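## Task

Find the cardboard box lying on the floor beneath one of the desks and place it inside the tote near the door, fully within the tote's rim. The robot must not tip over or be left leaning, or the task fails. It only counts if the box stays in the tote without the robot holding it there.

## Robot and tools

ROBOT. A simulated Hello Robot Stretch 3 with one arm: a two-wheeled base (0.33 m long, 0.34 m wide), a lift sliding up a mast, and a telescoping arm that reaches out to the robot's right side, ending in a wrist (yaw, pitch, roll) and a two-finger gripper. The base cannot strafe, so reaching further forward means driving. Turning in place pivots about a point midway between the drive wheels, 0.05 m behind the front edge; with the arm pulled in and wrist folded the turning sweep is a 0.28 m circle, but a level unfolded wrist sticks out past it. Loose objects may occasionally get nudged by something.

FRAMES. Base frame: origin on the floor between the drive wheels, x ahead, y to the left, z up. hand_pose is reported in it, located where closed fingertips meet. Odometry frame is the base frame at scene start; heading is positive to the left, -3.142 to 3.142.

execute_actions takes "actions", a list run in order (empty list = just report state and images). Each action is {"robot": ..., "steps": n, "until": ...}; steps 1-450 at 30 per second; {"steps": n} alone waits. "robot" holds a command, a queue (list of up to 8 commands and {"pause_s": s} up to 15, run one after another), or {"stop": true} which brakes everything and clears the queue. A command may contain:
- "base": exactly one of {"translate_m": d} (relative drive in metres from where the base is when the command begins, + forward, |d| at most 1) or {"rotate_rad": d} (relative turn in place, + is counter-clockwise/left, |d| at most 3.2).
- "joints": absolute targets by name; unnamed joints keep their targets. lift_m 0 to 1.1 (arm height); arm_m 0 to 0.52 (extension); wrist_yaw_rad -1.345 to 4.42 (0 along the arm, positive toward the front, 3.0 folded over the base); wrist_pitch_rad -1.57 to 0.451 (negative tips fingers down); wrist_roll_rad -2.911 to 2.911; gripper_m -0.089 to 0.179 (larger is wider; actual fingertip gap is 0.007 m less when almost shut, 0.025 m less when fully open, zero below 0.007); head_pan_rad -3.953 to 1.73 (0 ahead, + left, -1.57 faces the arm); head_tilt_rad -1.53 to 0.419 (negative looks down).
- "contact_limits": {"arm_m": effort %} , 1-100, the motor effort at which the arm halts; lasts until arm_m's next command.
New commands act immediately and discard the remainder of an older queue; motions keep running between calls. Any invalid value rejects the whole call.

"until" ends an action early. {"robot": {"status": "ended"}} fires when nothing is moving and no queue runs; fields such as lift_m, arm_m_goal, base_status, queue, queue_left, refusals can be compared with ["<", 0.3] etc. (numbers compared as printed), statuses by word or ["!=","moving"]. {"any": {"status": "ended"}} fires when any one motion ends.

zoom_image: {"camera": head_camera | nav_camera | wrist_camera, "region": [x0, y0, x1, y1]} in pixels of that camera's last image, top-left origin, at most 504x504. head_camera and nav_camera move with head pan/tilt; wrist_camera rides on the gripper.

finished_scene: {"scene": number of the current scene}; irreversible, reports success and gives the next task. Wait until all motion has ended first; the final hold ends with a brake.

RESULTS. base_status shows progress (moved of goal); joint_goals, joint_status (moving, done, off_target, contact_stop, time_out, stopped, not_commanded, torque_fault), measured_speeds, motor_effort (percent, peak in brackets, noisy and biased), refusals/queue/queue_left, refused:/dropped:/replaced: lines, robot.on_its_own (goal changed by the robot, slack or switched-off joints, lean amount when base_tilt drifts 3+ degrees), base_odometry, base_tilt (forward/right positive), lidar_m (12 sectors of 30 degrees, first straight ahead then counter-clockwise, plane 0.17 m high, misses low items and desk tops), wrist_depth_mm and head_depth_mm (7x7 median depths). A camera image from each camera comes with every successful call. "done" means within tolerance, not exact. After contact_stop the arm or lift goes slack until recommanded.

TIPS AND HAZARDS.
- Fast base (0.30 m/s, 1.9 rad/s) only when stowed: lift_m under 0.30, arm_m under 0.03, wrist_yaw_rad above 2.54; otherwise 0.10 m/s and 0.63 rad/s.
- Fold/unfold the wrist only with lift_m 0.32-0.95, pitch -0.4, roll near 0; then lift may go down to 0.25. With yaw below -0.4 keep pitch at -0.5 or lower.
- Grip by commanding gripper_m smaller than the object's width; release by opening at least 0.02 past where contact happened. Readings don't confirm a hold; check images. Over-squeezing triggers a stall guard that weakens grip.
- Tipping risk: arm pushing an immovable thing with the gripper above about 0.45 m, repeated pushes after a contact stop, raising contact limits, driving while holding something fixed, or snagging furniture (worst reversing). If leaning, reverse the last move in small steps, free the gripper, and drop lift to about 0.2.
- Wrists and base have no contact stop; long hard pushing switches a wrist servo off for 10 s.
- Avoid drops, slams and hard pushes; release items low inside the tote, clear of its rim, then back the gripper out.

Each tool is called as name([rows], argument=value, ...), one row to a line, values as JSON.

## Session

execute_actions(actions=[])

Scene clock: 0.00 s.
robot.base_odometry: x=+0.000 y=+0.000 heading=+0.000 (m, m, rad; robot's odometry frame)
robot.turned_by_wheels: +0.000 (rad since the last result)
robot.turned_by_imu: +0.000 (rad since the last result)
robot.base_tilt: forward=-1.8 right=-0.2 (deg)
robot.lidar_m: 0.80 0.89 1.45 2.10 1.12 0.93 0.92 1.03 1.42 1.32 0.97 0.80
robot.head_depth_mm: 724 729 734 736 740 742 746 / 737 741 746 750 754 758 760 / 753 755 760 763 767 770 774 / 762 769 775 778 783 787 789 / 760 761 764 792 797 802 803 / 773 777 782 806 811 819 821 / 788 790 797 822 830 835 835
robot.base_status: not_commanded
robot.joint_positions: lift_m=+0.559 arm_m=-0.002 wrist_yaw_rad=+2.942 wrist_pitch_rad=-0.444 wrist_roll_rad=-0.019 gripper_m=+0.037 head_pan_rad=+0.005 head_tilt_rad=+0.005
robot.joint_goals: lift_m=+0.559 arm_m=-0.002 wrist_yaw_rad=+2.942 wrist_pitch_rad=-0.444 wrist_roll_rad=-0.019 gripper_m=+0.037 head_pan_rad=+0.005 head_tilt_rad=+0.005
robot.joint_status: lift_m=not_commanded arm_m=not_commanded wrist_yaw_rad=not_commanded wrist_pitch_rad=not_commanded wrist_roll_rad=not_commanded gripper_m=not_commanded head_pan_rad=not_commanded head_tilt_rad=not_commanded
robot.measured_speeds: translate_m=+0.000 rotate_rad=+0.000 lift_m=+0.000 arm_m=+0.000 wrist_yaw_rad=+0.000 wrist_pitch_rad=+0.000 wrist_roll_rad=+0.000 head_pan_rad=+0.000 head_tilt_rad=+0.000
robot: refusals=0 queue=idle queue_left=0
robot.motor_effort: left_wheel=-2 right_wheel=+1 lift_m=+29 arm_m=+0 wrist_yaw_rad=-1 wrist_pitch_rad=+6 wrist_roll_rad=+0 gripper_m=+0 head_pan_rad=+0 head_tilt_rad=+2 (%)
robot.hand_pose: x=+0.0226 y=+0.0736 z=+0.5656 quat_wxyz=(+0.223, +0.695, +0.089, +0.678) (m; robot's base frame)
robot.wrist_depth_mm: - - - - - - - / - - - - - - - / - - - - - - - / - - - - - - - / 952 951 - 967 - 989 914 / 818 807 - 856 820 825 845 / 703 693 705 711 708 727 721
pictures: head_camera (sideways: a quarter turn clockwise sets it upright), nav_camera (sideways: a quarter turn counterclockwise sets it upright), wrist_camera
Images, in order (width x height): head_camera 896x504, nav_camera 672x504, wrist_camera 644x364.

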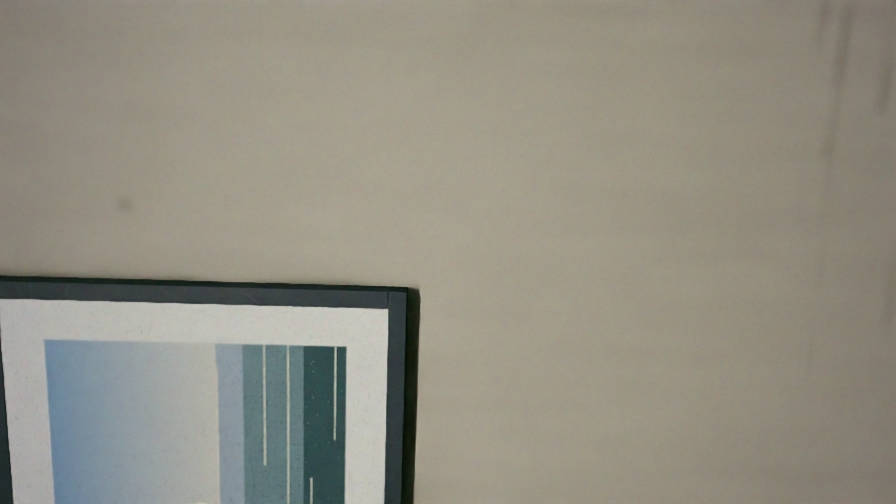

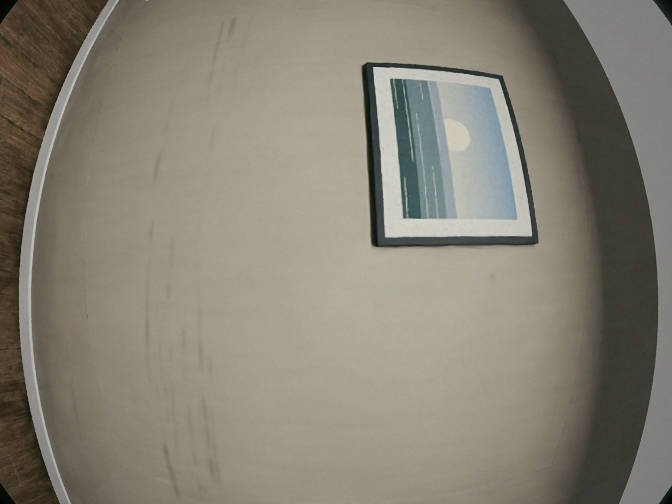

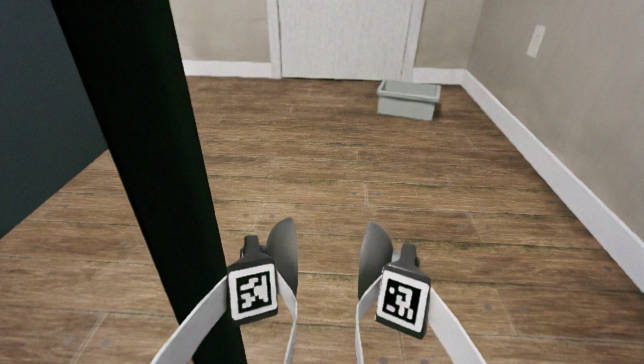

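execute_actions([
  {"robot":{"joints":{"head_pan_rad":1.57,"head_tilt_rad":-0.6,"lift_m":0.27}},"steps":450,"until":{"robot":{"status":"ended"}}},
])

execute_actions([
  {"robot":{"joints":{"head_pan_rad":-2.0}},"steps":450,"until":{"robot":{"status":"ended"}}},
])

execute_actions([
  {"robot":{"joints":{"head_pan_rad":-3.4}},"steps":450,"until":{"robot":{"status":"ended"}}},
])

Scene clock: 4.23 s.
robot.base_odometry: x=+0.000 y=+0.000 heading=+0.000 (m, m, rad; robot's odometry frame)
robot.turned_by_wheels: +0.000 (rad since the last result)
robot.turned_by_imu: +0.000 (rad since the last result)
robot.base_tilt: forward=-1.8 right=-0.2 (deg)
robot.lidar_m: 0.80 0.90 1.45 2.10 1.11 0.93 0.92 1.03 1.42 1.32 0.97 0.81
robot.head_depth_mm: 1817 1966 2196 2278 1812 1506 1299 / 1842 2026 2245 2275 1802 1499 1290 / 1868 2054 2294 2268 1801 1494 1282 / 1886 2109 2336 2231 1796 1491 1282 / 1961 2140 2408 2245 1792 1499 1273 / 1993 2197 2470 2231 1783 1491 1279 / 2027 2242 2546 2210 1759 1470 1292
robot.base_status: not_commanded
robot.joint_positions: lift_m=+0.270 arm_m=-0.002 wrist_yaw_rad=+2.942 wrist_pitch_rad=-0.445 wrist_roll_rad=-0.019 gripper_m=+0.037 head_pan_rad=+1.563 head_tilt_rad=-0.592
robot.joint_goals: lift_m=+0.270 arm_m=-0.002 wrist_yaw_rad=+2.942 wrist_pitch_rad=-0.445 wrist_roll_rad=-0.019 gripper_m=+0.037 head_pan_rad=+1.570 head_tilt_rad=-0.600
robot.joint_status: lift_m=done arm_m=not_commanded wrist_yaw_rad=not_commanded wrist_pitch_rad=not_commanded wrist_roll_rad=not_commanded gripper_m=not_commanded head_pan_rad=done head_tilt_rad=done
robot.measured_speeds: translate_m=+0.000 rotate_rad=+0.000 lift_m=+0.000 arm_m=+0.000 wrist_yaw_rad=+0.000 wrist_pitch_rad=+0.000 wrist_roll_rad=+0.000 head_pan_rad=+0.000 head_tilt_rad=+0.000
robot: refusals=0 queue=done queue_left=0
robot.motor_effort: left_wheel=-1(1) right_wheel=+0(1) lift_m=+24(29) arm_m=+0(0) wrist_yaw_rad=+0(0) wrist_pitch_rad=+7(7) wrist_roll_rad=+0(0) gripper_m=-1(0) head_pan_rad=+5(53) head_tilt_rad=-3(23) (%)
robot.hand_pose: x=+0.0225 y=+0.0735 z=+0.2769 quat_wxyz=(+0.223, +0.695, +0.089, +0.678) (m; robot's base frame)
robot.wrist_depth_mm: - - - - - - - / - - - - - - - / 857 - 874 886 911 941 876 / 677 677 696 681 702 700 710 / 559 553 581 580 586 581 572 / 467 490 - - 486 480 487 / - - - - 410 415 421
pictures: head_camera (sideways: a quarter turn clockwise sets it upright), nav_camera (sideways: a quarter turn counterclockwise sets it upright), wrist_camera
camera_calibration (this result's frames):
head_camera: T_world_to_cam=[[0.00698044, -0.580862, -0.813972, 1.0799], [-0.999327, 0.0252536, -0.0265913, 0.0429958], [0.0360016, 0.81361, -0.580295, 0.711286], [0, 0, 0, 1]] pos_world=[0.00982128, 0.0474761, 1.29291]
nav_camera: T_world_to_cam=[[0.016519, 0.581076, 0.813682, -1.02074], [0.997845, -0.06126, 0.0234898, 0.0221179], [0.0634955, 0.811541, -0.580836, 0.715715], [0, 0, 0, 1]] pos_world=[-0.0506532, 0.0136507, 1.24575]
wrist_camera: T_world_to_cam=[[0.99016, -0.136256, 0.0318838, -0.0176213], [-0.0497998, -0.556033, -0.829667, 0.312126], [0.130775, 0.819915, -0.557348, 0.260391], [0, 0, 0, 1]] pos_world=[-0.00106102, -0.0423473, 0.404651]
Images, in order (width x height): head_camera 896x504, nav_camera 672x504, wrist_camera 644x364.

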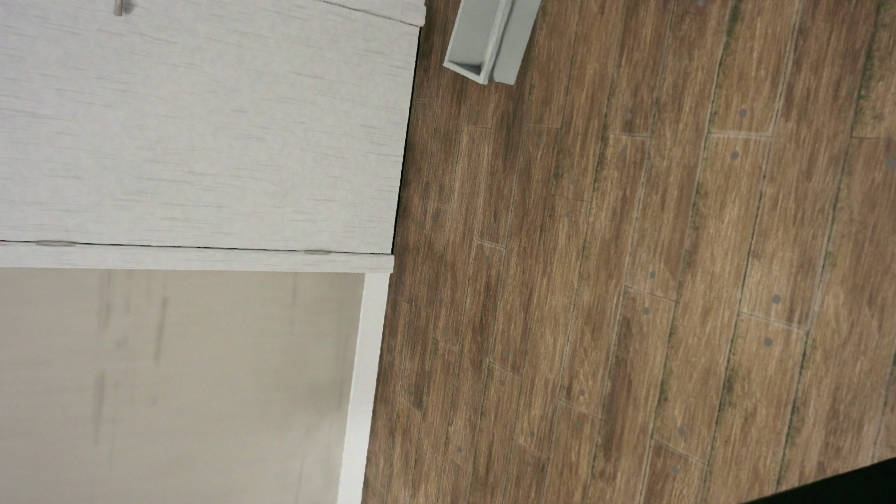

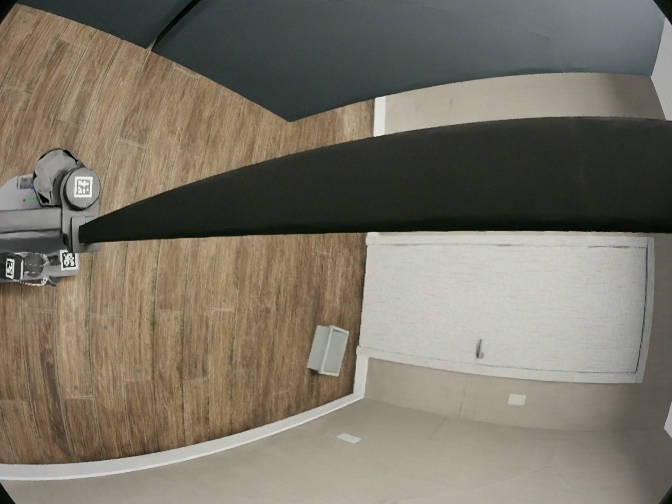

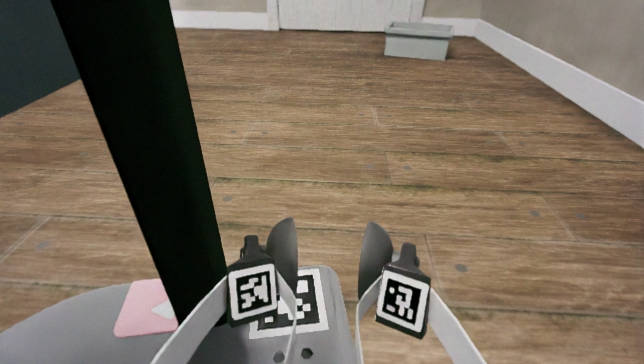

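Scene clock: 6.53 s.
robot.base_odometry: x=+0.000 y=+0.000 heading=+0.000 (m, m, rad; robot's odometry frame)
robot.turned_by_wheels: +0.000 (rad since the last result)
robot.turned_by_imu: +0.000 (rad since the last result)
robot.base_tilt: forward=-1.8 right=-0.2 (deg)
robot.lidar_m: 0.80 0.90 1.45 2.09 1.12 0.93 0.92 1.03 1.41 1.32 0.97 0.80
robot.head_depth_mm: 1584 1708 1824 1906 1814 1504 1300 / 1533 1684 1925 2114 1808 1506 1291 / 1467 1554 1614 1901 1786 1496 1282 / 1441 1561 1678 1935 1799 1491 1275 / 1416 1541 1634 1899 1761 1481 1280 / 1381 1501 1608 1854 1737 1485 1272 / 1366 1473 1552 1818 1719 1480 1267
robot.base_status: not_commanded
robot.joint_positions: lift_m=+0.270 arm_m=-0.002 wrist_yaw_rad=+2.942 wrist_pitch_rad=-0.445 wrist_roll_rad=-0.019 gripper_m=+0.037 head_pan_rad=-1.993 head_tilt_rad=-0.592
robot.joint_goals: lift_m=+0.270 arm_m=-0.002 wrist_yaw_rad=+2.942 wrist_pitch_rad=-0.445 wrist_roll_rad=-0.019 gripper_m=+0.037 head_pan_rad=-2.000 head_tilt_rad=-0.600
robot.joint_status: lift_m=done arm_m=not_commanded wrist_yaw_rad=not_commanded wrist_pitch_rad=not_commanded wrist_roll_rad=not_commanded gripper_m=not_commanded head_pan_rad=done head_tilt_rad=done
robot.measured_speeds: translate_m=+0.000 rotate_rad=+0.000 lift_m=+0.000 arm_m=+0.000 wrist_yaw_rad=+0.000 wrist_pitch_rad=+0.000 wrist_roll_rad=+0.000 head_pan_rad=+0.000 head_tilt_rad=+0.000
robot: refusals=0 queue=done queue_left=0
robot.motor_effort: left_wheel=-1(1) right_wheel=-1(0) lift_m=+24(24) arm_m=+0(0) wrist_yaw_rad=+0(0) wrist_pitch_rad=+7(7) wrist_roll_rad=+0(0) gripper_m=+0(1) head_pan_rad=-5(54) head_tilt_rad=-3(2) (%)
robot.hand_pose: x=+0.0225 y=+0.0735 z=+0.2769 quat_wxyz=(+0.223, +0.695, +0.089, +0.678) (m; robot's base frame)
robot.wrist_depth_mm: - - - - - - - / - - - - - - - / 861 - 888 906 903 887 879 / 674 658 680 689 689 691 710 / 551 549 575 562 586 567 576 / 473 492 - - 481 487 485 / - - - - 405 422 421
pictures: head_camera (sideways: a quarter turn clockwise sets it upright), nav_camera (sideways: a quarter turn counterclockwise sets it upright), wrist_camera
camera_calibration (this result's frames):
head_camera: T_world_to_cam=[[0.22734, 0.534734, -0.813865, 1.07841], [0.904744, -0.425126, -0.0265945, 0.0313851], [-0.360216, -0.730293, -0.580445, 0.713899], [0, 0, 0, 1]] pos_world=[-0.0164049, -0.0419667, 1.2929]
nav_camera: T_world_to_cam=[[-0.24894, -0.525476, 0.813575, -1.01898], [-0.888902, 0.457494, 0.0234996, 0.0336143], [-0.384554, -0.717338, -0.580985, 0.718643], [0, 0, 0, 1]] pos_world=[0.0525714, -0.0353187, 1.24575]
wrist_camera: T_world_to_cam=[[0.990161, -0.136255, 0.0318839, -0.0176213], [-0.0497995, -0.556033, -0.829667, 0.312126], [0.130775, 0.819915, -0.557348, 0.260391], [0, 0, 0, 1]] pos_world=[-0.00106105, -0.0423473, 0.404651]
Images, in order (width x height): head_camera 896x504, nav_camera 672x504, wrist_camera 644x364.

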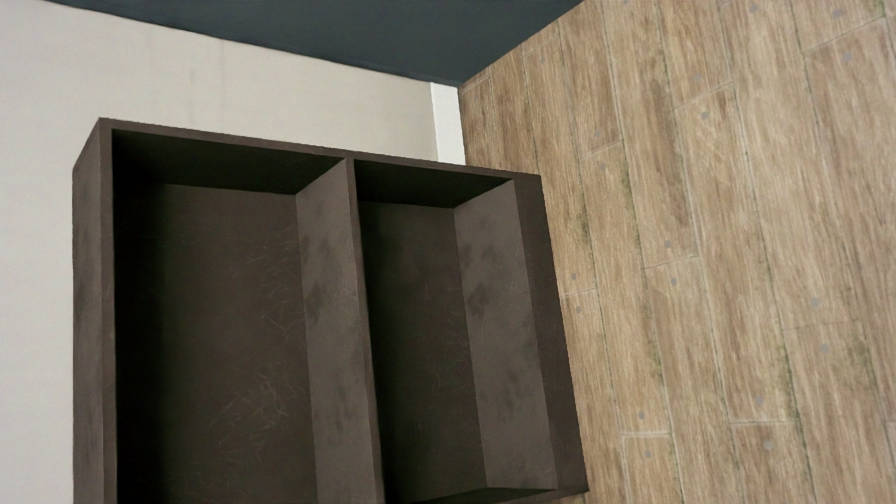

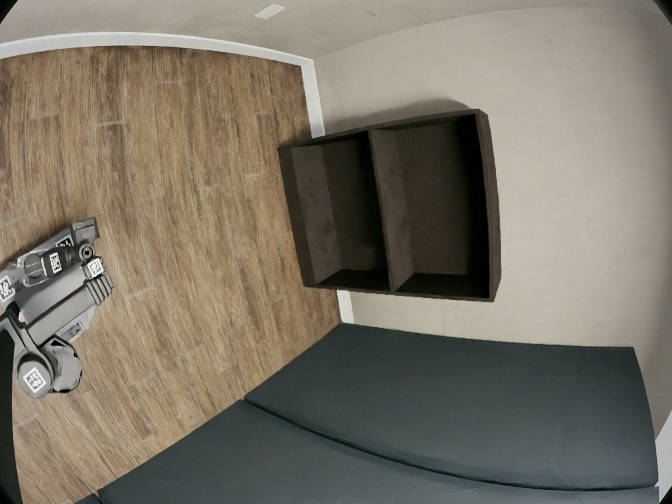

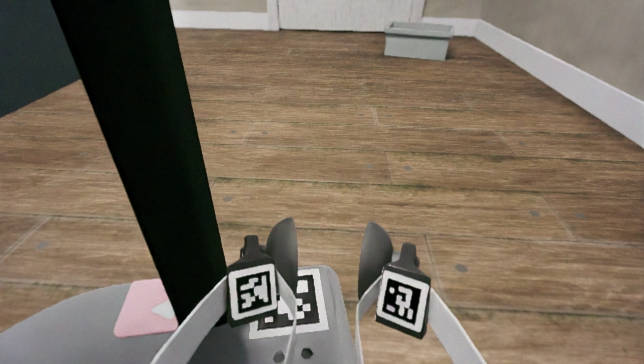

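Scene clock: 7.83 s.
robot.base_odometry: x=+0.000 y=+0.000 heading=+0.000 (m, m, rad; robot's odometry frame)
robot.turned_by_wheels: +0.000 (rad since the last result)
robot.turned_by_imu: +0.000 (rad since the last result)
robot.base_tilt: forward=-1.8 right=-0.3 (deg)
robot.lidar_m: 0.80 0.90 1.45 2.10 1.12 0.93 0.92 1.03 1.42 1.32 0.97 0.80
robot.head_depth_mm: 811 898 1004 1138 1319 1484 1292 / 819 909 1005 1132 1316 1465 1286 / 804 889 992 1148 1330 1458 1284 / 801 881 986 1118 1288 1451 1281 / 796 881 983 1112 1282 1434 1270 / 794 875 975 1099 1270 1431 1275 / 789 868 970 1092 1263 1413 1268
robot.base_status: not_commanded
robot.joint_positions: lift_m=+0.270 arm_m=-0.002 wrist_yaw_rad=+2.942 wrist_pitch_rad=-0.445 wrist_roll_rad=-0.019 gripper_m=+0.037 head_pan_rad=-3.393 head_tilt_rad=-0.592
robot.joint_goals: lift_m=+0.270 arm_m=-0.002 wrist_yaw_rad=+2.942 wrist_pitch_rad=-0.445 wrist_roll_rad=-0.019 gripper_m=+0.037 head_pan_rad=-3.400 head_tilt_rad=-0.600
robot.joint_status: lift_m=done arm_m=not_commanded wrist_yaw_rad=not_commanded wrist_pitch_rad=not_commanded wrist_roll_rad=not_commanded gripper_m=not_commanded head_pan_rad=done head_tilt_rad=done
robot.measured_speeds: translate_m=+0.000 rotate_rad=+0.000 lift_m=+0.000 arm_m=+0.000 wrist_yaw_rad=+0.000 wrist_pitch_rad=+0.000 wrist_roll_rad=+0.000 head_pan_rad=+0.000 head_tilt_rad=+0.000
robot: refusals=0 queue=done queue_left=0
robot.motor_effort: left_wheel=-1(1) right_wheel=+0(0) lift_m=+25(24) arm_m=+0(0) wrist_yaw_rad=+1(1) wrist_pitch_rad=+7(7) wrist_roll_rad=+0(0) gripper_m=+0(0) head_pan_rad=-5(54) head_tilt_rad=-2(3) (%)
robot.hand_pose: x=+0.0225 y=+0.0735 z=+0.2769 quat_wxyz=(+0.223, +0.695, +0.089, +0.678) (m; robot's base frame)
robot.wrist_depth_mm: - - - - - - - / - - - - - - - / 848 - 881 896 881 904 903 / 655 662 676 690 706 694 705 / 557 553 581 572 587 565 583 / 470 488 - - 485 474 480 / - - - - 411 417 415
pictures: head_camera (sideways: a quarter turn clockwise sets it upright), nav_camera (sideways: a quarter turn counterclockwise sets it upright), wrist_camera
camera_calibration (this result's frames):
head_camera: T_world_to_cam=[[0.565613, -0.13315, -0.813851, 1.07633], [-0.265162, -0.963837, -0.0265949, 0.0385221], [-0.780878, 0.230845, -0.580465, 0.71649], [0, 0, 0, 1]] pos_world=[-0.0390809, 0.0150444, 1.2929]
nav_camera: T_world_to_cam=[[-0.560161, 0.156009, 0.813561, -1.01706], [0.299753, 0.953727, 0.0235009, 0.0263618], [-0.772249, 0.257031, -0.581005, 0.721033], [0, 0, 0, 1]] pos_world=[-0.0208049, -0.0517986, 1.24575]
wrist_camera: T_world_to_cam=[[0.99016, -0.136256, 0.0318837, -0.0176212], [-0.0497999, -0.556033, -0.829667, 0.312126], [0.130775, 0.819915, -0.557348, 0.260391], [0, 0, 0, 1]] pos_world=[-0.00106101, -0.0423473, 0.404651]
Images, in order (width x height): head_camera 896x504, nav_camera 672x504, wrist_camera 644x364.

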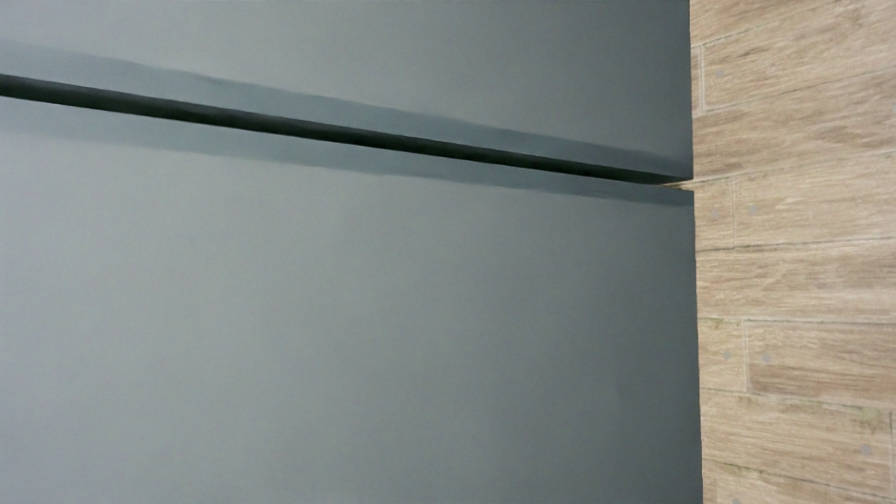

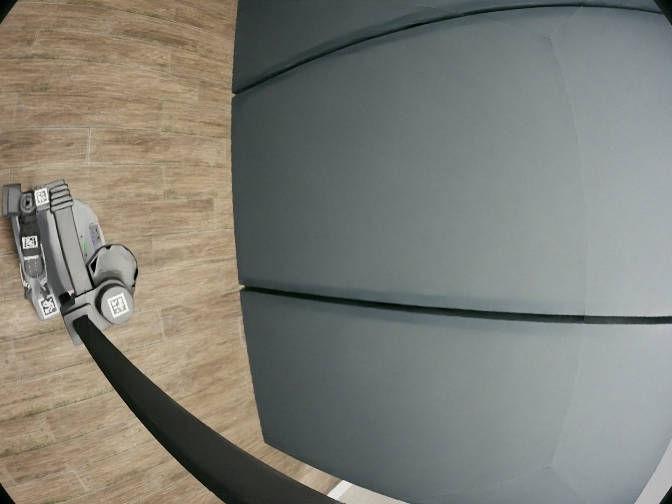

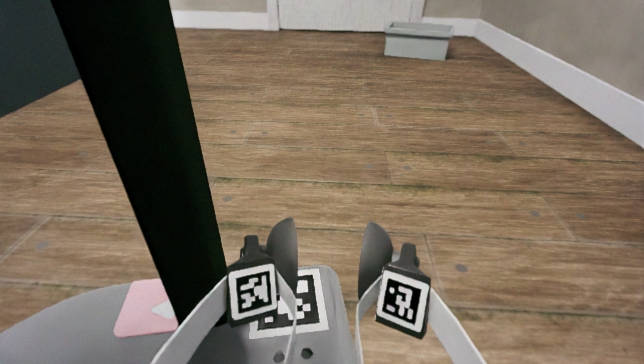

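execute_actions([
  {"robot":[{"base":{"rotate_rad":1.71},"joints":{"head_pan_rad":0.3}},{"base":{"translate_m":0.9}},{"base":{"translate_m":0.87}},{"base":{"rotate_rad":1.28}}],"steps":450,"until":{"robot":{"status":"ended"}}},
])

Scene clock: 22.80 s.
robot.base_odometry: x=-0.245 y=+1.753 heading=+2.990 (m, m, rad; robot's odometry frame)
robot.turned_by_wheels: +2.990 (rad since the last result)
robot.turned_by_imu: +3.012 (rad since the last result)
robot.base_tilt: forward=-1.8 right=-0.2 (deg)
robot.lidar_m: 1.91 0.70 0.63 1.58 1.89 1.40 1.36 0.61 0.44 0.45 0.47 0.66
robot.head_depth_mm: 2937 3262 3029 2277 1803 1505 1295 / 3008 3326 3032 2261 1802 1498 1281 / 3051 3448 2999 2222 1786 1495 1281 / 3175 3590 3008 2246 1778 1487 1277 / 3221 3647 2953 2225 1782 1488 1269 / 3326 3660 2898 2135 1622 1396 1267 / 808 843 899 964 1036 1124 1198
robot.base_status: done (rotate_rad +1.2799 of +1.2800)
robot.joint_positions: lift_m=+0.270 arm_m=-0.002 wrist_yaw_rad=+2.942 wrist_pitch_rad=-0.445 wrist_roll_rad=-0.019 gripper_m=+0.037 head_pan_rad=+0.293 head_tilt_rad=-0.593
robot.joint_goals: lift_m=+0.270 arm_m=-0.002 wrist_yaw_rad=+2.942 wrist_pitch_rad=-0.445 wrist_roll_rad=-0.019 gripper_m=+0.037 head_pan_rad=+0.300 head_tilt_rad=-0.600
robot.joint_status: lift_m=done arm_m=not_commanded wrist_yaw_rad=not_commanded wrist_pitch_rad=not_commanded wrist_roll_rad=not_commanded gripper_m=not_commanded head_pan_rad=done head_tilt_rad=done
robot.measured_speeds: translate_m=+0.000 rotate_rad=+0.000 lift_m=+0.000 arm_m=+0.000 wrist_yaw_rad=+0.000 wrist_pitch_rad=+0.000 wrist_roll_rad=+0.000 head_pan_rad=+0.000 head_tilt_rad=+0.000
robot: refusals=0 queue=done queue_left=0
robot.motor_effort: left_wheel=-2(8) right_wheel=+2(10) lift_m=+25(25) arm_m=+0(0) wrist_yaw_rad=+0(2) wrist_pitch_rad=+7(7) wrist_roll_rad=+0(0) gripper_m=+0(0) head_pan_rad=+5(55) head_tilt_rad=-2(2) (%)
robot.hand_pose: x=+0.0225 y=+0.0735 z=+0.2769 quat_wxyz=(+0.223, +0.695, +0.089, +0.678) (m; robot's base frame)
robot.wrist_depth_mm: - - - - 892 554 549 / - - - - 928 605 617 / 871 - 884 892 847 655 679 / 667 669 690 699 693 693 709 / 559 544 577 565 590 565 576 / 466 488 - - 478 485 479 / - - - - 403 423 421
pictures: head_camera (sideways: a quarter turn clockwise sets it upright), nav_camera (sideways: a quarter turn counterclockwise sets it upright), wrist_camera
camera_calibration (this result's frames):
head_camera: T_world_to_cam=[[-0.553687, -0.179182, -0.813219, 1.08234], [-0.272189, 0.961876, -0.0266137, 0.0385894], [0.786984, 0.206614, -0.581349, 0.708077], [0, 0, 0, 1]] pos_world=[0.0525337, 0.0105181, 1.29284]
nav_camera: T_world_to_cam=[[0.560858, 0.156802, 0.812928, -1.02308], [0.237358, -0.971136, 0.0235589, 0.026667], [0.793158, 0.179742, -0.581888, 0.712632], [0, 0, 0, 1]] pos_world=[0.0022415, 0.0582277, 1.24573]
wrist_camera: T_world_to_cam=[[0.990161, -0.136252, 0.031876, -0.0176212], [-0.0498195, -0.556129, -0.829602, 0.312054], [0.130762, 0.819851, -0.557445, 0.260437], [0, 0, 0, 1]] pos_world=[-0.0010611, -0.0423784, 0.404622]
Images, in order (width x height): head_camera 896x504, nav_camera 672x504, wrist_camera 644x364.

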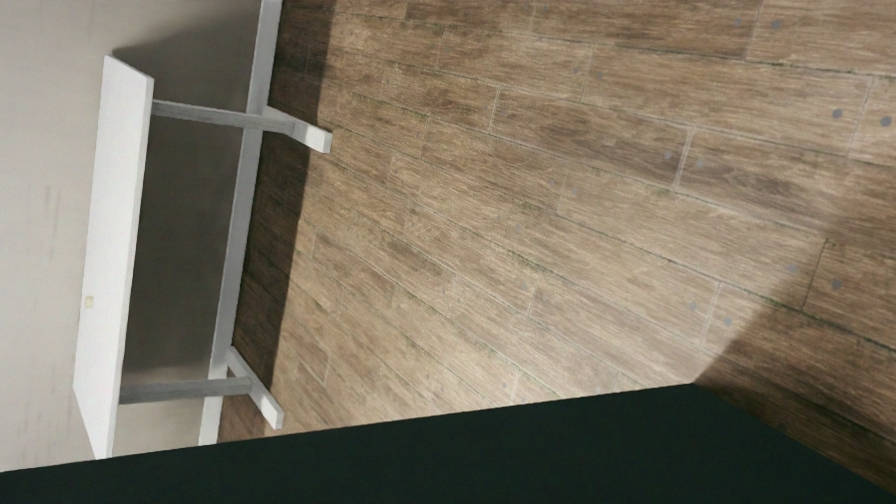

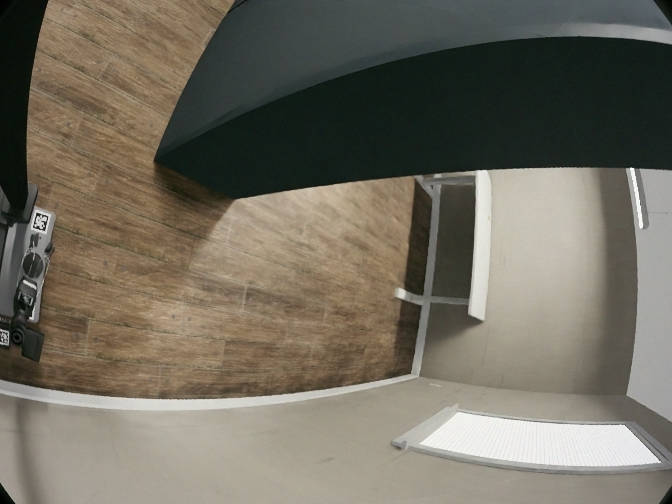

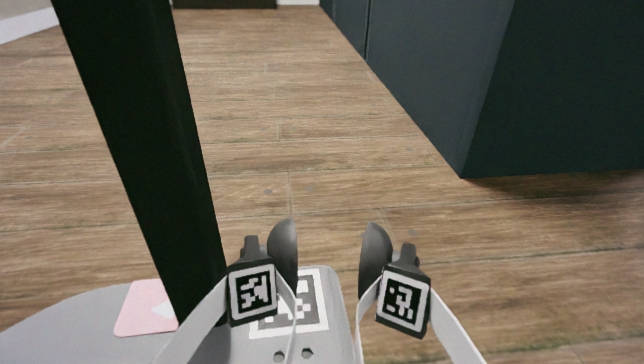

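execute_actions([
  {"robot":[{"base":{"translate_m":0.9}},{"base":{"translate_m":0.8}},{"base":{"rotate_rad":1.55},"joints":{"head_pan_rad":0.0,"head_tilt_rad":-0.45}}],"steps":450,"until":{"robot":{"status":"ended"}}},
])

Scene clock: 35.17 s.
robot.base_odometry: x=-1.926 y=+2.010 heading=-1.743 (m, m, rad; robot's odometry frame)
robot.turned_by_wheels: +1.550 (rad since the last result)
robot.turned_by_imu: +1.563 (rad since the last result)
robot.base_tilt: forward=-1.8 right=-0.2 (deg)
robot.lidar_m: 2.85 1.60 0.98 1.88 0.71 0.51 0.49 0.51 0.70 1.29 1.30 1.99
robot.head_depth_mm: 2916 3119 3488 2874 2113 1685 1402 / 2882 3045 3412 2835 2100 1683 1396 / 2928 3059 3468 2816 2089 1670 1397 / 2913 3100 3425 2778 2094 1667 1394 / 2878 3060 3433 2781 2078 1657 1382 / 2953 3072 3429 2766 2064 1647 1381 / 2907 3101 3397 2746 2055 1642 1376
robot.base_status: done (rotate_rad +1.5499 of +1.5500)
robot.joint_positions: lift_m=+0.270 arm_m=-0.002 wrist_yaw_rad=+2.942 wrist_pitch_rad=-0.445 wrist_roll_rad=-0.019 gripper_m=+0.037 head_pan_rad=+0.007 head_tilt_rad=-0.457
robot.joint_goals: lift_m=+0.270 arm_m=-0.002 wrist_yaw_rad=+2.942 wrist_pitch_rad=-0.445 wrist_roll_rad=-0.019 gripper_m=+0.037 head_pan_rad=+0.000 head_tilt_rad=-0.450
robot.joint_status: lift_m=done arm_m=not_commanded wrist_yaw_rad=not_commanded wrist_pitch_rad=not_commanded wrist_roll_rad=not_commanded gripper_m=not_commanded head_pan_rad=done head_tilt_rad=done
robot.measured_speeds: translate_m=+0.000 rotate_rad=+0.000 lift_m=+0.000 arm_m=+0.000 wrist_yaw_rad=+0.000 wrist_pitch_rad=+0.000 wrist_roll_rad=+0.000 head_pan_rad=+0.000 head_tilt_rad=+0.000
robot: refusals=0 queue=done queue_left=0
robot.motor_effort: left_wheel=-2(9) right_wheel=+1(11) lift_m=+25(25) arm_m=+0(1) wrist_yaw_rad=-1(0) wrist_pitch_rad=+7(7) wrist_roll_rad=+0(0) gripper_m=+0(0) head_pan_rad=-5(35) head_tilt_rad=+3(11) (%)
robot.hand_pose: x=+0.0225 y=+0.0734 z=+0.2769 quat_wxyz=(+0.223, +0.695, +0.089, +0.677) (m; robot's base frame)
robot.wrist_depth_mm: 704 - - - - - - / 733 - - - - - - / 723 - 879 871 889 906 903 / 655 663 683 688 685 700 711 / 550 553 581 565 584 574 574 / 466 496 - - 485 491 485 / - - - - 401 418 419
pictures: head_camera (sideways: a quarter turn clockwise sets it upright), nav_camera (sideways: a quarter turn counterclockwise sets it upright), wrist_camera
camera_calibration (this result's frames):
head_camera: T_world_to_cam=[[-0.465906, -0.0148661, -0.884709, 1.17502], [0.0137199, 0.999617, -0.0240221, 0.0334759], [0.884728, -0.0233302, -0.465524, 0.556781], [0, 0, 0, 1]] pos_world=[0.0543913, -0.0030052, 1.29955]
nav_camera: T_world_to_cam=[[0.466507, -0.00862729, 0.884476, -1.1158], [-0.0489997, -0.998669, 0.0161032, 0.0381167], [0.883159, -0.0508513, -0.466308, 0.561705], [0, 0, 0, 1]] pos_world=[0.0263208, 0.0570031, 1.24821]
wrist_camera: T_world_to_cam=[[0.990161, -0.136251, 0.031873, -0.017622], [-0.0498276, -0.556167, -0.829576, 0.312029], [0.130757, 0.819826, -0.557484, 0.260462], [0, 0, 0, 1]] pos_world=[-0.00106108, -0.0423945, 0.404617]
Images, in order (width x height): head_camera 896x504, nav_camera 672x504, wrist_camera 644x364.

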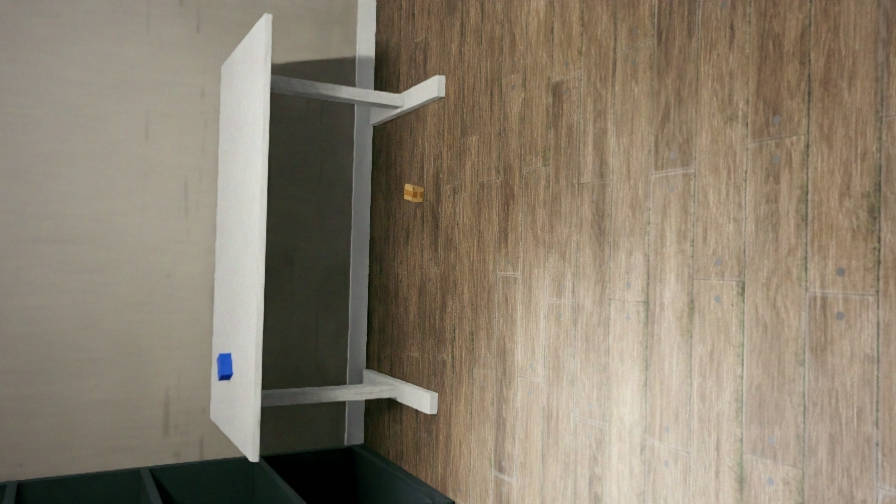

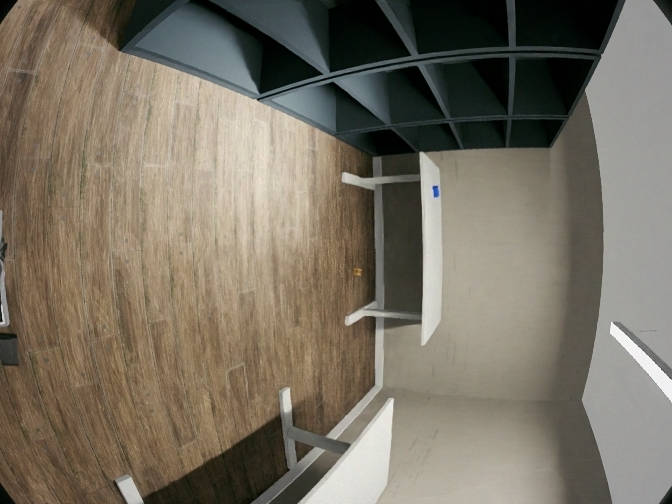

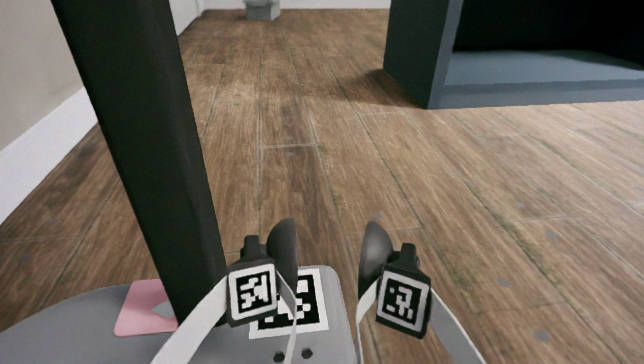

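execute_actions([
  {"robot":[{"base":{"rotate_rad":-0.11}},{"base":{"translate_m":1.0}},{"base":{"translate_m":1.0}},{"base":{"translate_m":0.15}},{"base":{"rotate_rad":1.57},"joints":{"head_pan_rad":-1.57,"head_tilt_rad":-0.95}},{"joints":{"lift_m":0.34,"wrist_pitch_rad":-0.4}},{"joints":{"wrist_yaw_rad":0,"gripper_m":0.15}},{"joints":{"wrist_pitch_rad":-0.7,"lift_m":0.2}}],"steps":450,"until":{"robot":{"status":"ended"}}},
  {"steps":450,"until":{"robot":{"status":"ended"}}},
])

Scene clock: 57.20 s.
robot.base_odometry: x=-2.525 y=-0.055 heading=-0.284 (m, m, rad; robot's odometry frame)
robot.turned_by_wheels: +1.460 (rad since the last result)
robot.turned_by_imu: +1.474 (rad since the last result)
robot.base_tilt: forward=-1.7 right=-0.2 (deg)
robot.lidar_m: 1.12 1.30 1.97 2.61 2.05 1.15 1.46 1.47 0.82 1.14 1.15 1.02
robot.head_depth_mm: 1089 910 783 697 1384 1268 1153 / 1072 906 780 684 1403 1262 1167 / 1065 902 778 683 1398 1261 - / 1047 899 775 680 1370 1272 - / 1043 895 771 678 1367 1256 1140 / 1031 887 768 675 1360 1253 1138 / 1028 885 763 672 1363 1250 1137
robot.base_status: done (rotate_rad +1.5699 of +1.5700)
robot.joint_positions: lift_m=+0.200 arm_m=-0.002 wrist_yaw_rad=+0.002 wrist_pitch_rad=-0.710 wrist_roll_rad=-0.019 gripper_m=+0.150 head_pan_rad=-1.563 head_tilt_rad=-0.938
robot.joint_goals: lift_m=+0.200 arm_m=-0.002 wrist_yaw_rad=+0.000 wrist_pitch_rad=-0.700 wrist_roll_rad=-0.019 gripper_m=+0.150 head_pan_rad=-1.570 head_tilt_rad=-0.950
robot.joint_status: lift_m=done arm_m=not_commanded wrist_yaw_rad=done wrist_pitch_rad=done wrist_roll_rad=not_commanded gripper_m=done head_pan_rad=done head_tilt_rad=done
robot.measured_speeds: translate_m=+0.000 rotate_rad=+0.000 lift_m=+0.000 arm_m=+0.000 wrist_yaw_rad=+0.000 wrist_pitch_rad=+0.000 wrist_roll_rad=+0.000 head_pan_rad=+0.000 head_tilt_rad=+0.000
robot: refusals=0 queue=done queue_left=0
robot.motor_effort: left_wheel=-3(5) right_wheel=+1(10) lift_m=+25(32) arm_m=-1(1) wrist_yaw_rad=-1(2) wrist_pitch_rad=+5(9) wrist_roll_rad=+0(0) gripper_m=+0(87) head_pan_rad=-5(55) head_tilt_rad=-3(21) (%)
robot.hand_pose: x=-0.0213 y=-0.3218 z=+0.1536 quat_wxyz=(+0.670, +0.249, -0.656, -0.243) (m; robot's base frame)
robot.wrist_depth_mm: 641 629 635 647 644 607 591 / 530 534 533 528 525 518 475 / 443 447 443 426 441 449 431 / 381 389 388 390 386 391 380 / 342 351 344 343 345 346 345 / 308 - 310 310 310 314 312 / 281 278 278 280 282 276 282
pictures: head_camera (sideways: a quarter turn clockwise sets it upright), nav_camera (sideways: a quarter turn counterclockwise sets it upright), wrist_camera
camera_calibration (this result's frames):
head_camera: T_world_to_cam=[[-0.0180927, 0.822383, -0.568647, 0.76035], [0.999523, 0.000635055, -0.0308835, 0.0363776], [-0.0250369, -0.568934, -0.822002, 1.02602], [0, 0, 0, 1]] pos_world=[0.00308477, -0.0415869, 1.27688]
nav_camera: T_world_to_cam=[[-0.00540142, -0.822847, 0.568238, -0.700751], [-0.998603, 0.0343063, 0.0401856, 0.0125747], [-0.0525607, -0.567227, -0.821883, 1.02992], [0, 0, 0, 1]] pos_world=[0.0629054, 0.00715599, 1.24416]
wrist_camera: T_world_to_cam=[[-0.997428, -0.0702217, 0.0143628, -0.0425138], [-0.0624397, 0.752886, -0.655183, 0.381936], [0.0351945, -0.654394, -0.755334, 0.0754724], [0, 0, 0, 1]] pos_world=[-0.0212127, -0.241151, 0.307855]
Images, in order (width x height): head_camera 896x504, nav_camera 672x504, wrist_camera 644x364.

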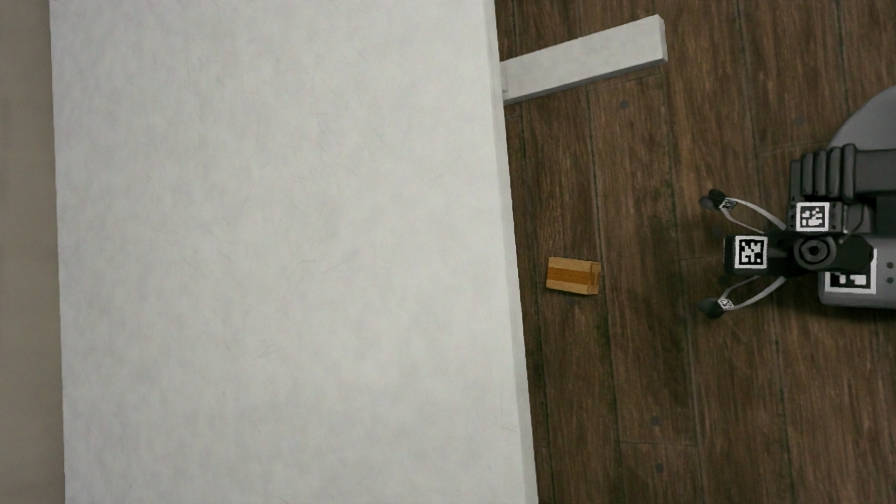

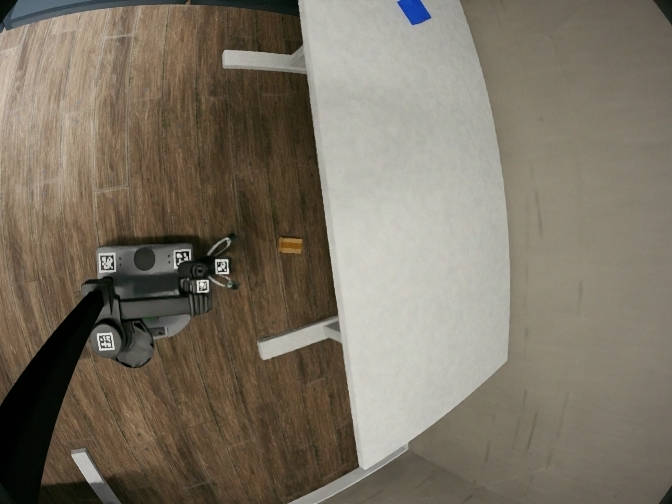

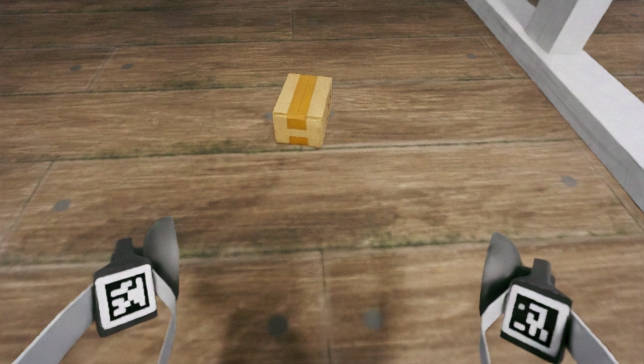

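execute_actions([
  {"robot":[{"base":{"translate_m":0.03},"joints":{"lift_m":0.085,"arm_m":0.2}}],"steps":450,"until":{"robot":{"status":"ended"}}},
])

Scene clock: 60.37 s.
robot.base_odometry: x=-2.497 y=-0.063 heading=-0.284 (m, m, rad; robot's odometry frame)
robot.turned_by_wheels: +0.000 (rad since the last result)
robot.turned_by_imu: +0.000 (rad since the last result)
robot.base_tilt: forward=-1.6 right=-0.1 (deg)
robot.lidar_m: 1.09 1.28 1.94 2.62 2.06 1.18 1.49 1.50 0.83 1.14 1.15 0.99
robot.head_depth_mm: 1082 909 782 698 1387 1264 1152 / 1074 903 779 685 1398 1263 1165 / 1058 904 777 682 1401 1238 - / 1051 899 775 679 1382 1227 1174 / 1043 896 767 676 1369 1251 1142 / 1036 889 765 675 1367 1257 1140 / 1025 890 765 671 1358 1244 1137
robot.base_status: done (translate_m +0.0300 of +0.0300)
robot.joint_positions: lift_m=+0.085 arm_m=+0.200 wrist_yaw_rad=+0.000 wrist_pitch_rad=-0.710 wrist_roll_rad=-0.019 gripper_m=+0.150 head_pan_rad=-1.563 head_tilt_rad=-0.938
robot.joint_goals: lift_m=+0.085 arm_m=+0.200 wrist_yaw_rad=+0.000 wrist_pitch_rad=-0.700 wrist_roll_rad=-0.019 gripper_m=+0.150 head_pan_rad=-1.570 head_tilt_rad=-0.950
robot.joint_status: lift_m=done arm_m=done wrist_yaw_rad=done wrist_pitch_rad=done wrist_roll_rad=not_commanded gripper_m=done head_pan_rad=done head_tilt_rad=done
robot.measured_speeds: translate_m=+0.000 rotate_rad=+0.000 lift_m=+0.000 arm_m=+0.000 wrist_yaw_rad=+0.000 wrist_pitch_rad=+0.000 wrist_roll_rad=+0.000 head_pan_rad=+0.000 head_tilt_rad=+0.000
robot: refusals=0 queue=done queue_left=0
robot.motor_effort: left_wheel=-3(4) right_wheel=+1(6) lift_m=+25(23) arm_m=+2(2) wrist_yaw_rad=+0(2) wrist_pitch_rad=+5(5) wrist_roll_rad=+0(0) gripper_m=+0(0) head_pan_rad=-5(4) head_tilt_rad=-4(3) (%)
robot.hand_pose: x=-0.0215 y=-0.5233 z=+0.0385 quat_wxyz=(+0.669, +0.248, -0.656, -0.244) (m; robot's base frame)
robot.wrist_depth_mm: 394 394 393 392 397 401 378 / 322 323 323 322 327 326 324 / 276 276 276 201 276 277 276 / 239 237 232 180 241 240 241 / 209 216 206 202 212 213 213 / 189 - 189 190 190 192 192 / - 170 172 172 172 169 173
pictures: head_camera (sideways: a quarter turn clockwise sets it upright), nav_camera (sideways: a quarter turn counterclockwise sets it upright), wrist_camera
camera_calibration (this result's frames):
head_camera: T_world_to_cam=[[-0.0179193, 0.822387, -0.568647, 0.760349], [0.999523, 0.000424269, -0.0308835, 0.0363776], [-0.0251569, -0.568929, -0.822002, 1.02602], [0, 0, 0, 1]] pos_world=[0.003076, -0.0415862, 1.27688]
nav_camera: T_world_to_cam=[[-0.00557495, -0.822846, 0.568238, -0.700751], [-0.998596, 0.0345169, 0.0401856, 0.0125747], [-0.0526803, -0.567216, -0.821883, 1.02992], [0, 0, 0, 1]] pos_world=[0.0629069, 0.007144, 1.24416]
wrist_camera: T_world_to_cam=[[-0.997512, -0.0690183, 0.0143342, -0.0545993], [-0.0615269, 0.753233, -0.65487, 0.458439], [0.034401, -0.654123, -0.755606, -0.143182], [0, 0, 0, 1]] pos_world=[-0.0213315, -0.442738, 0.192811]
Images, in order (width x height): head_camera 896x504, nav_camera 672x504, wrist_camera 644x364.

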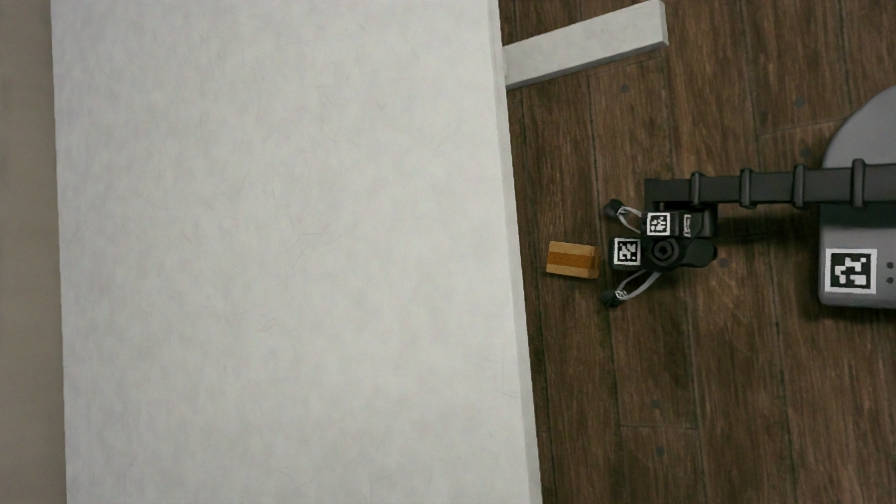

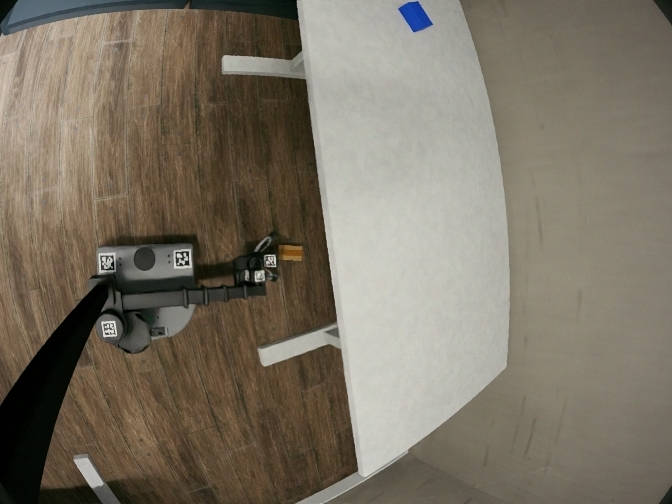

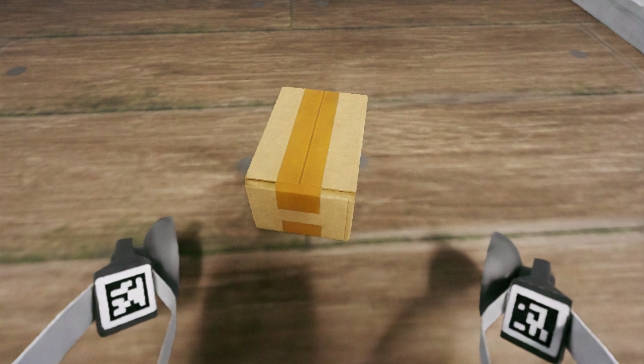

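execute_actions([
  {"robot":[{"base":{"translate_m":0.01},"joints":{"lift_m":0.08,"arm_m":0.28}},{"joints":{"gripper_m":0.03}},{"joints":{"lift_m":0.15}}],"steps":450,"until":{"robot":{"status":"ended"}}},
])

Scene clock: 65.47 s.
robot.base_odometry: x=-2.487 y=-0.066 heading=-0.284 (m, m, rad; robot's odometry frame)
robot.turned_by_wheels: +0.000 (rad since the last result)
robot.turned_by_imu: +0.000 (rad since the last result)
robot.base_tilt: forward=-1.7 right=-0.3 (deg)
robot.lidar_m: 1.08 1.27 1.93 2.61 2.06 1.19 1.49 1.51 0.83 1.13 1.14 0.99
robot.head_depth_mm: 1078 909 784 696 1383 1267 1153 / 1070 908 778 685 1404 1262 1164 / 1057 901 775 683 1416 1264 - / 1047 897 774 679 1339 1251 1179 / 1037 894 772 677 1369 1245 1138 / 1028 893 769 674 1359 1247 1138 / 1025 884 764 671 1347 1250 1135
robot.base_status: done (translate_m +0.0100 of +0.0100)
robot.joint_positions: lift_m=+0.150 arm_m=+0.280 wrist_yaw_rad=+0.000 wrist_pitch_rad=-0.717 wrist_roll_rad=-0.019 gripper_m=+0.031 head_pan_rad=-1.563 head_tilt_rad=-0.938
robot.joint_goals: lift_m=+0.150 arm_m=+0.280 wrist_yaw_rad=+0.000 wrist_pitch_rad=-0.700 wrist_roll_rad=-0.019 gripper_m=+0.030 head_pan_rad=-1.570 head_tilt_rad=-0.950
robot.joint_status: lift_m=done arm_m=done wrist_yaw_rad=done wrist_pitch_rad=done wrist_roll_rad=not_commanded gripper_m=done head_pan_rad=done head_tilt_rad=done
robot.measured_speeds: translate_m=+0.000 rotate_rad=+0.000 lift_m=+0.000 arm_m=+0.000 wrist_yaw_rad=+0.000 wrist_pitch_rad=+0.000 wrist_roll_rad=+0.000 head_pan_rad=+0.000 head_tilt_rad=+0.000
robot: refusals=0 queue=done queue_left=0
robot.motor_effort: left_wheel=-3(4) right_wheel=+1(6) lift_m=+34(38) arm_m=+2(1) wrist_yaw_rad=+0(0) wrist_pitch_rad=+8(8) wrist_roll_rad=+0(0) gripper_m=-16(93) head_pan_rad=-4(5) head_tilt_rad=-3(3) (%)
robot.hand_pose: x=-0.0215 y=-0.6021 z=+0.1020 quat_wxyz=(+0.669, +0.251, -0.655, -0.246) (m; robot's base frame)
robot.wrist_depth_mm: 514 520 515 520 518 518 465 / 430 425 423 431 431 427 404 / 367 367 367 364 369 373 367 / 317 318 321 165 322 320 321 / 283 282 286 147 279 286 286 / 253 255 136 132 132 257 257 / 229 231 224 121 125 231 232
pictures: head_camera (sideways: a quarter turn clockwise sets it upright), nav_camera (sideways: a quarter turn counterclockwise sets it upright), wrist_camera
camera_calibration (this result's frames):
head_camera: T_world_to_cam=[[-0.0178622, 0.822388, -0.568647, 0.760349], [0.999523, 0.000354926, -0.0308835, 0.0363776], [-0.0251964, -0.568927, -0.822002, 1.02602], [0, 0, 0, 1]] pos_world=[0.00307311, -0.041586, 1.27688]
nav_camera: T_world_to_cam=[[-0.00563203, -0.822845, 0.568238, -0.70075], [-0.998593, 0.0345862, 0.0401856, 0.0125746], [-0.0527197, -0.567212, -0.821883, 1.02992], [0, 0, 0, 1]] pos_world=[0.0629074, 0.00714007, 1.24416]
wrist_camera: T_world_to_cam=[[-0.997511, -0.0691344, 0.0138758, -0.0609651], [-0.0615451, 0.757582, -0.649832, 0.561435], [0.0344136, -0.649068, -0.759951, -0.143265], [0, 0, 0, 1]] pos_world=[-0.0213295, -0.522537, 0.25681]
Images, in order (width x height): head_camera 896x504, nav_camera 672x504, wrist_camera 644x364.

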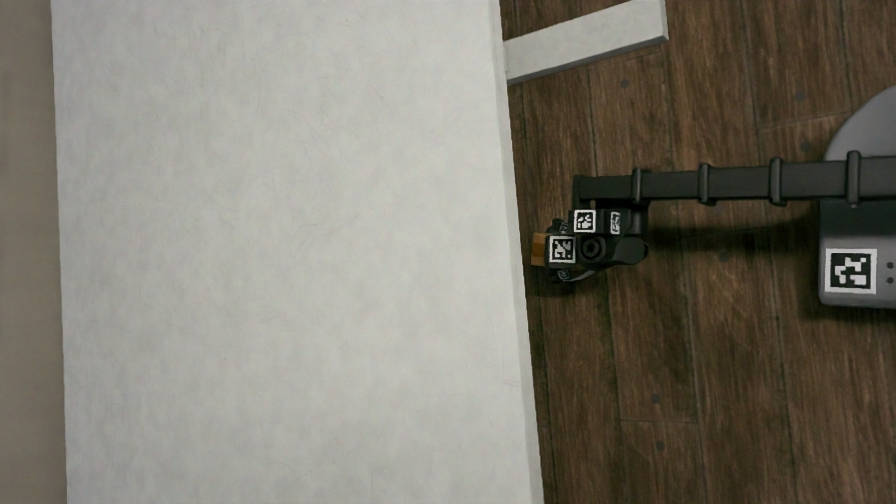

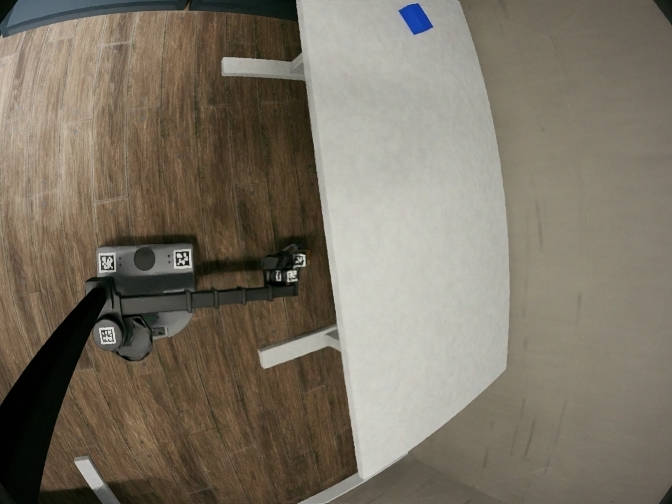

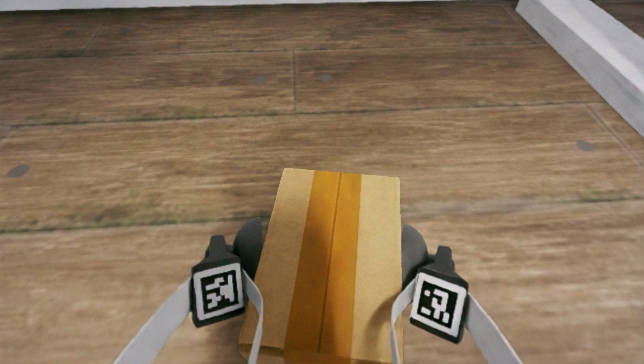

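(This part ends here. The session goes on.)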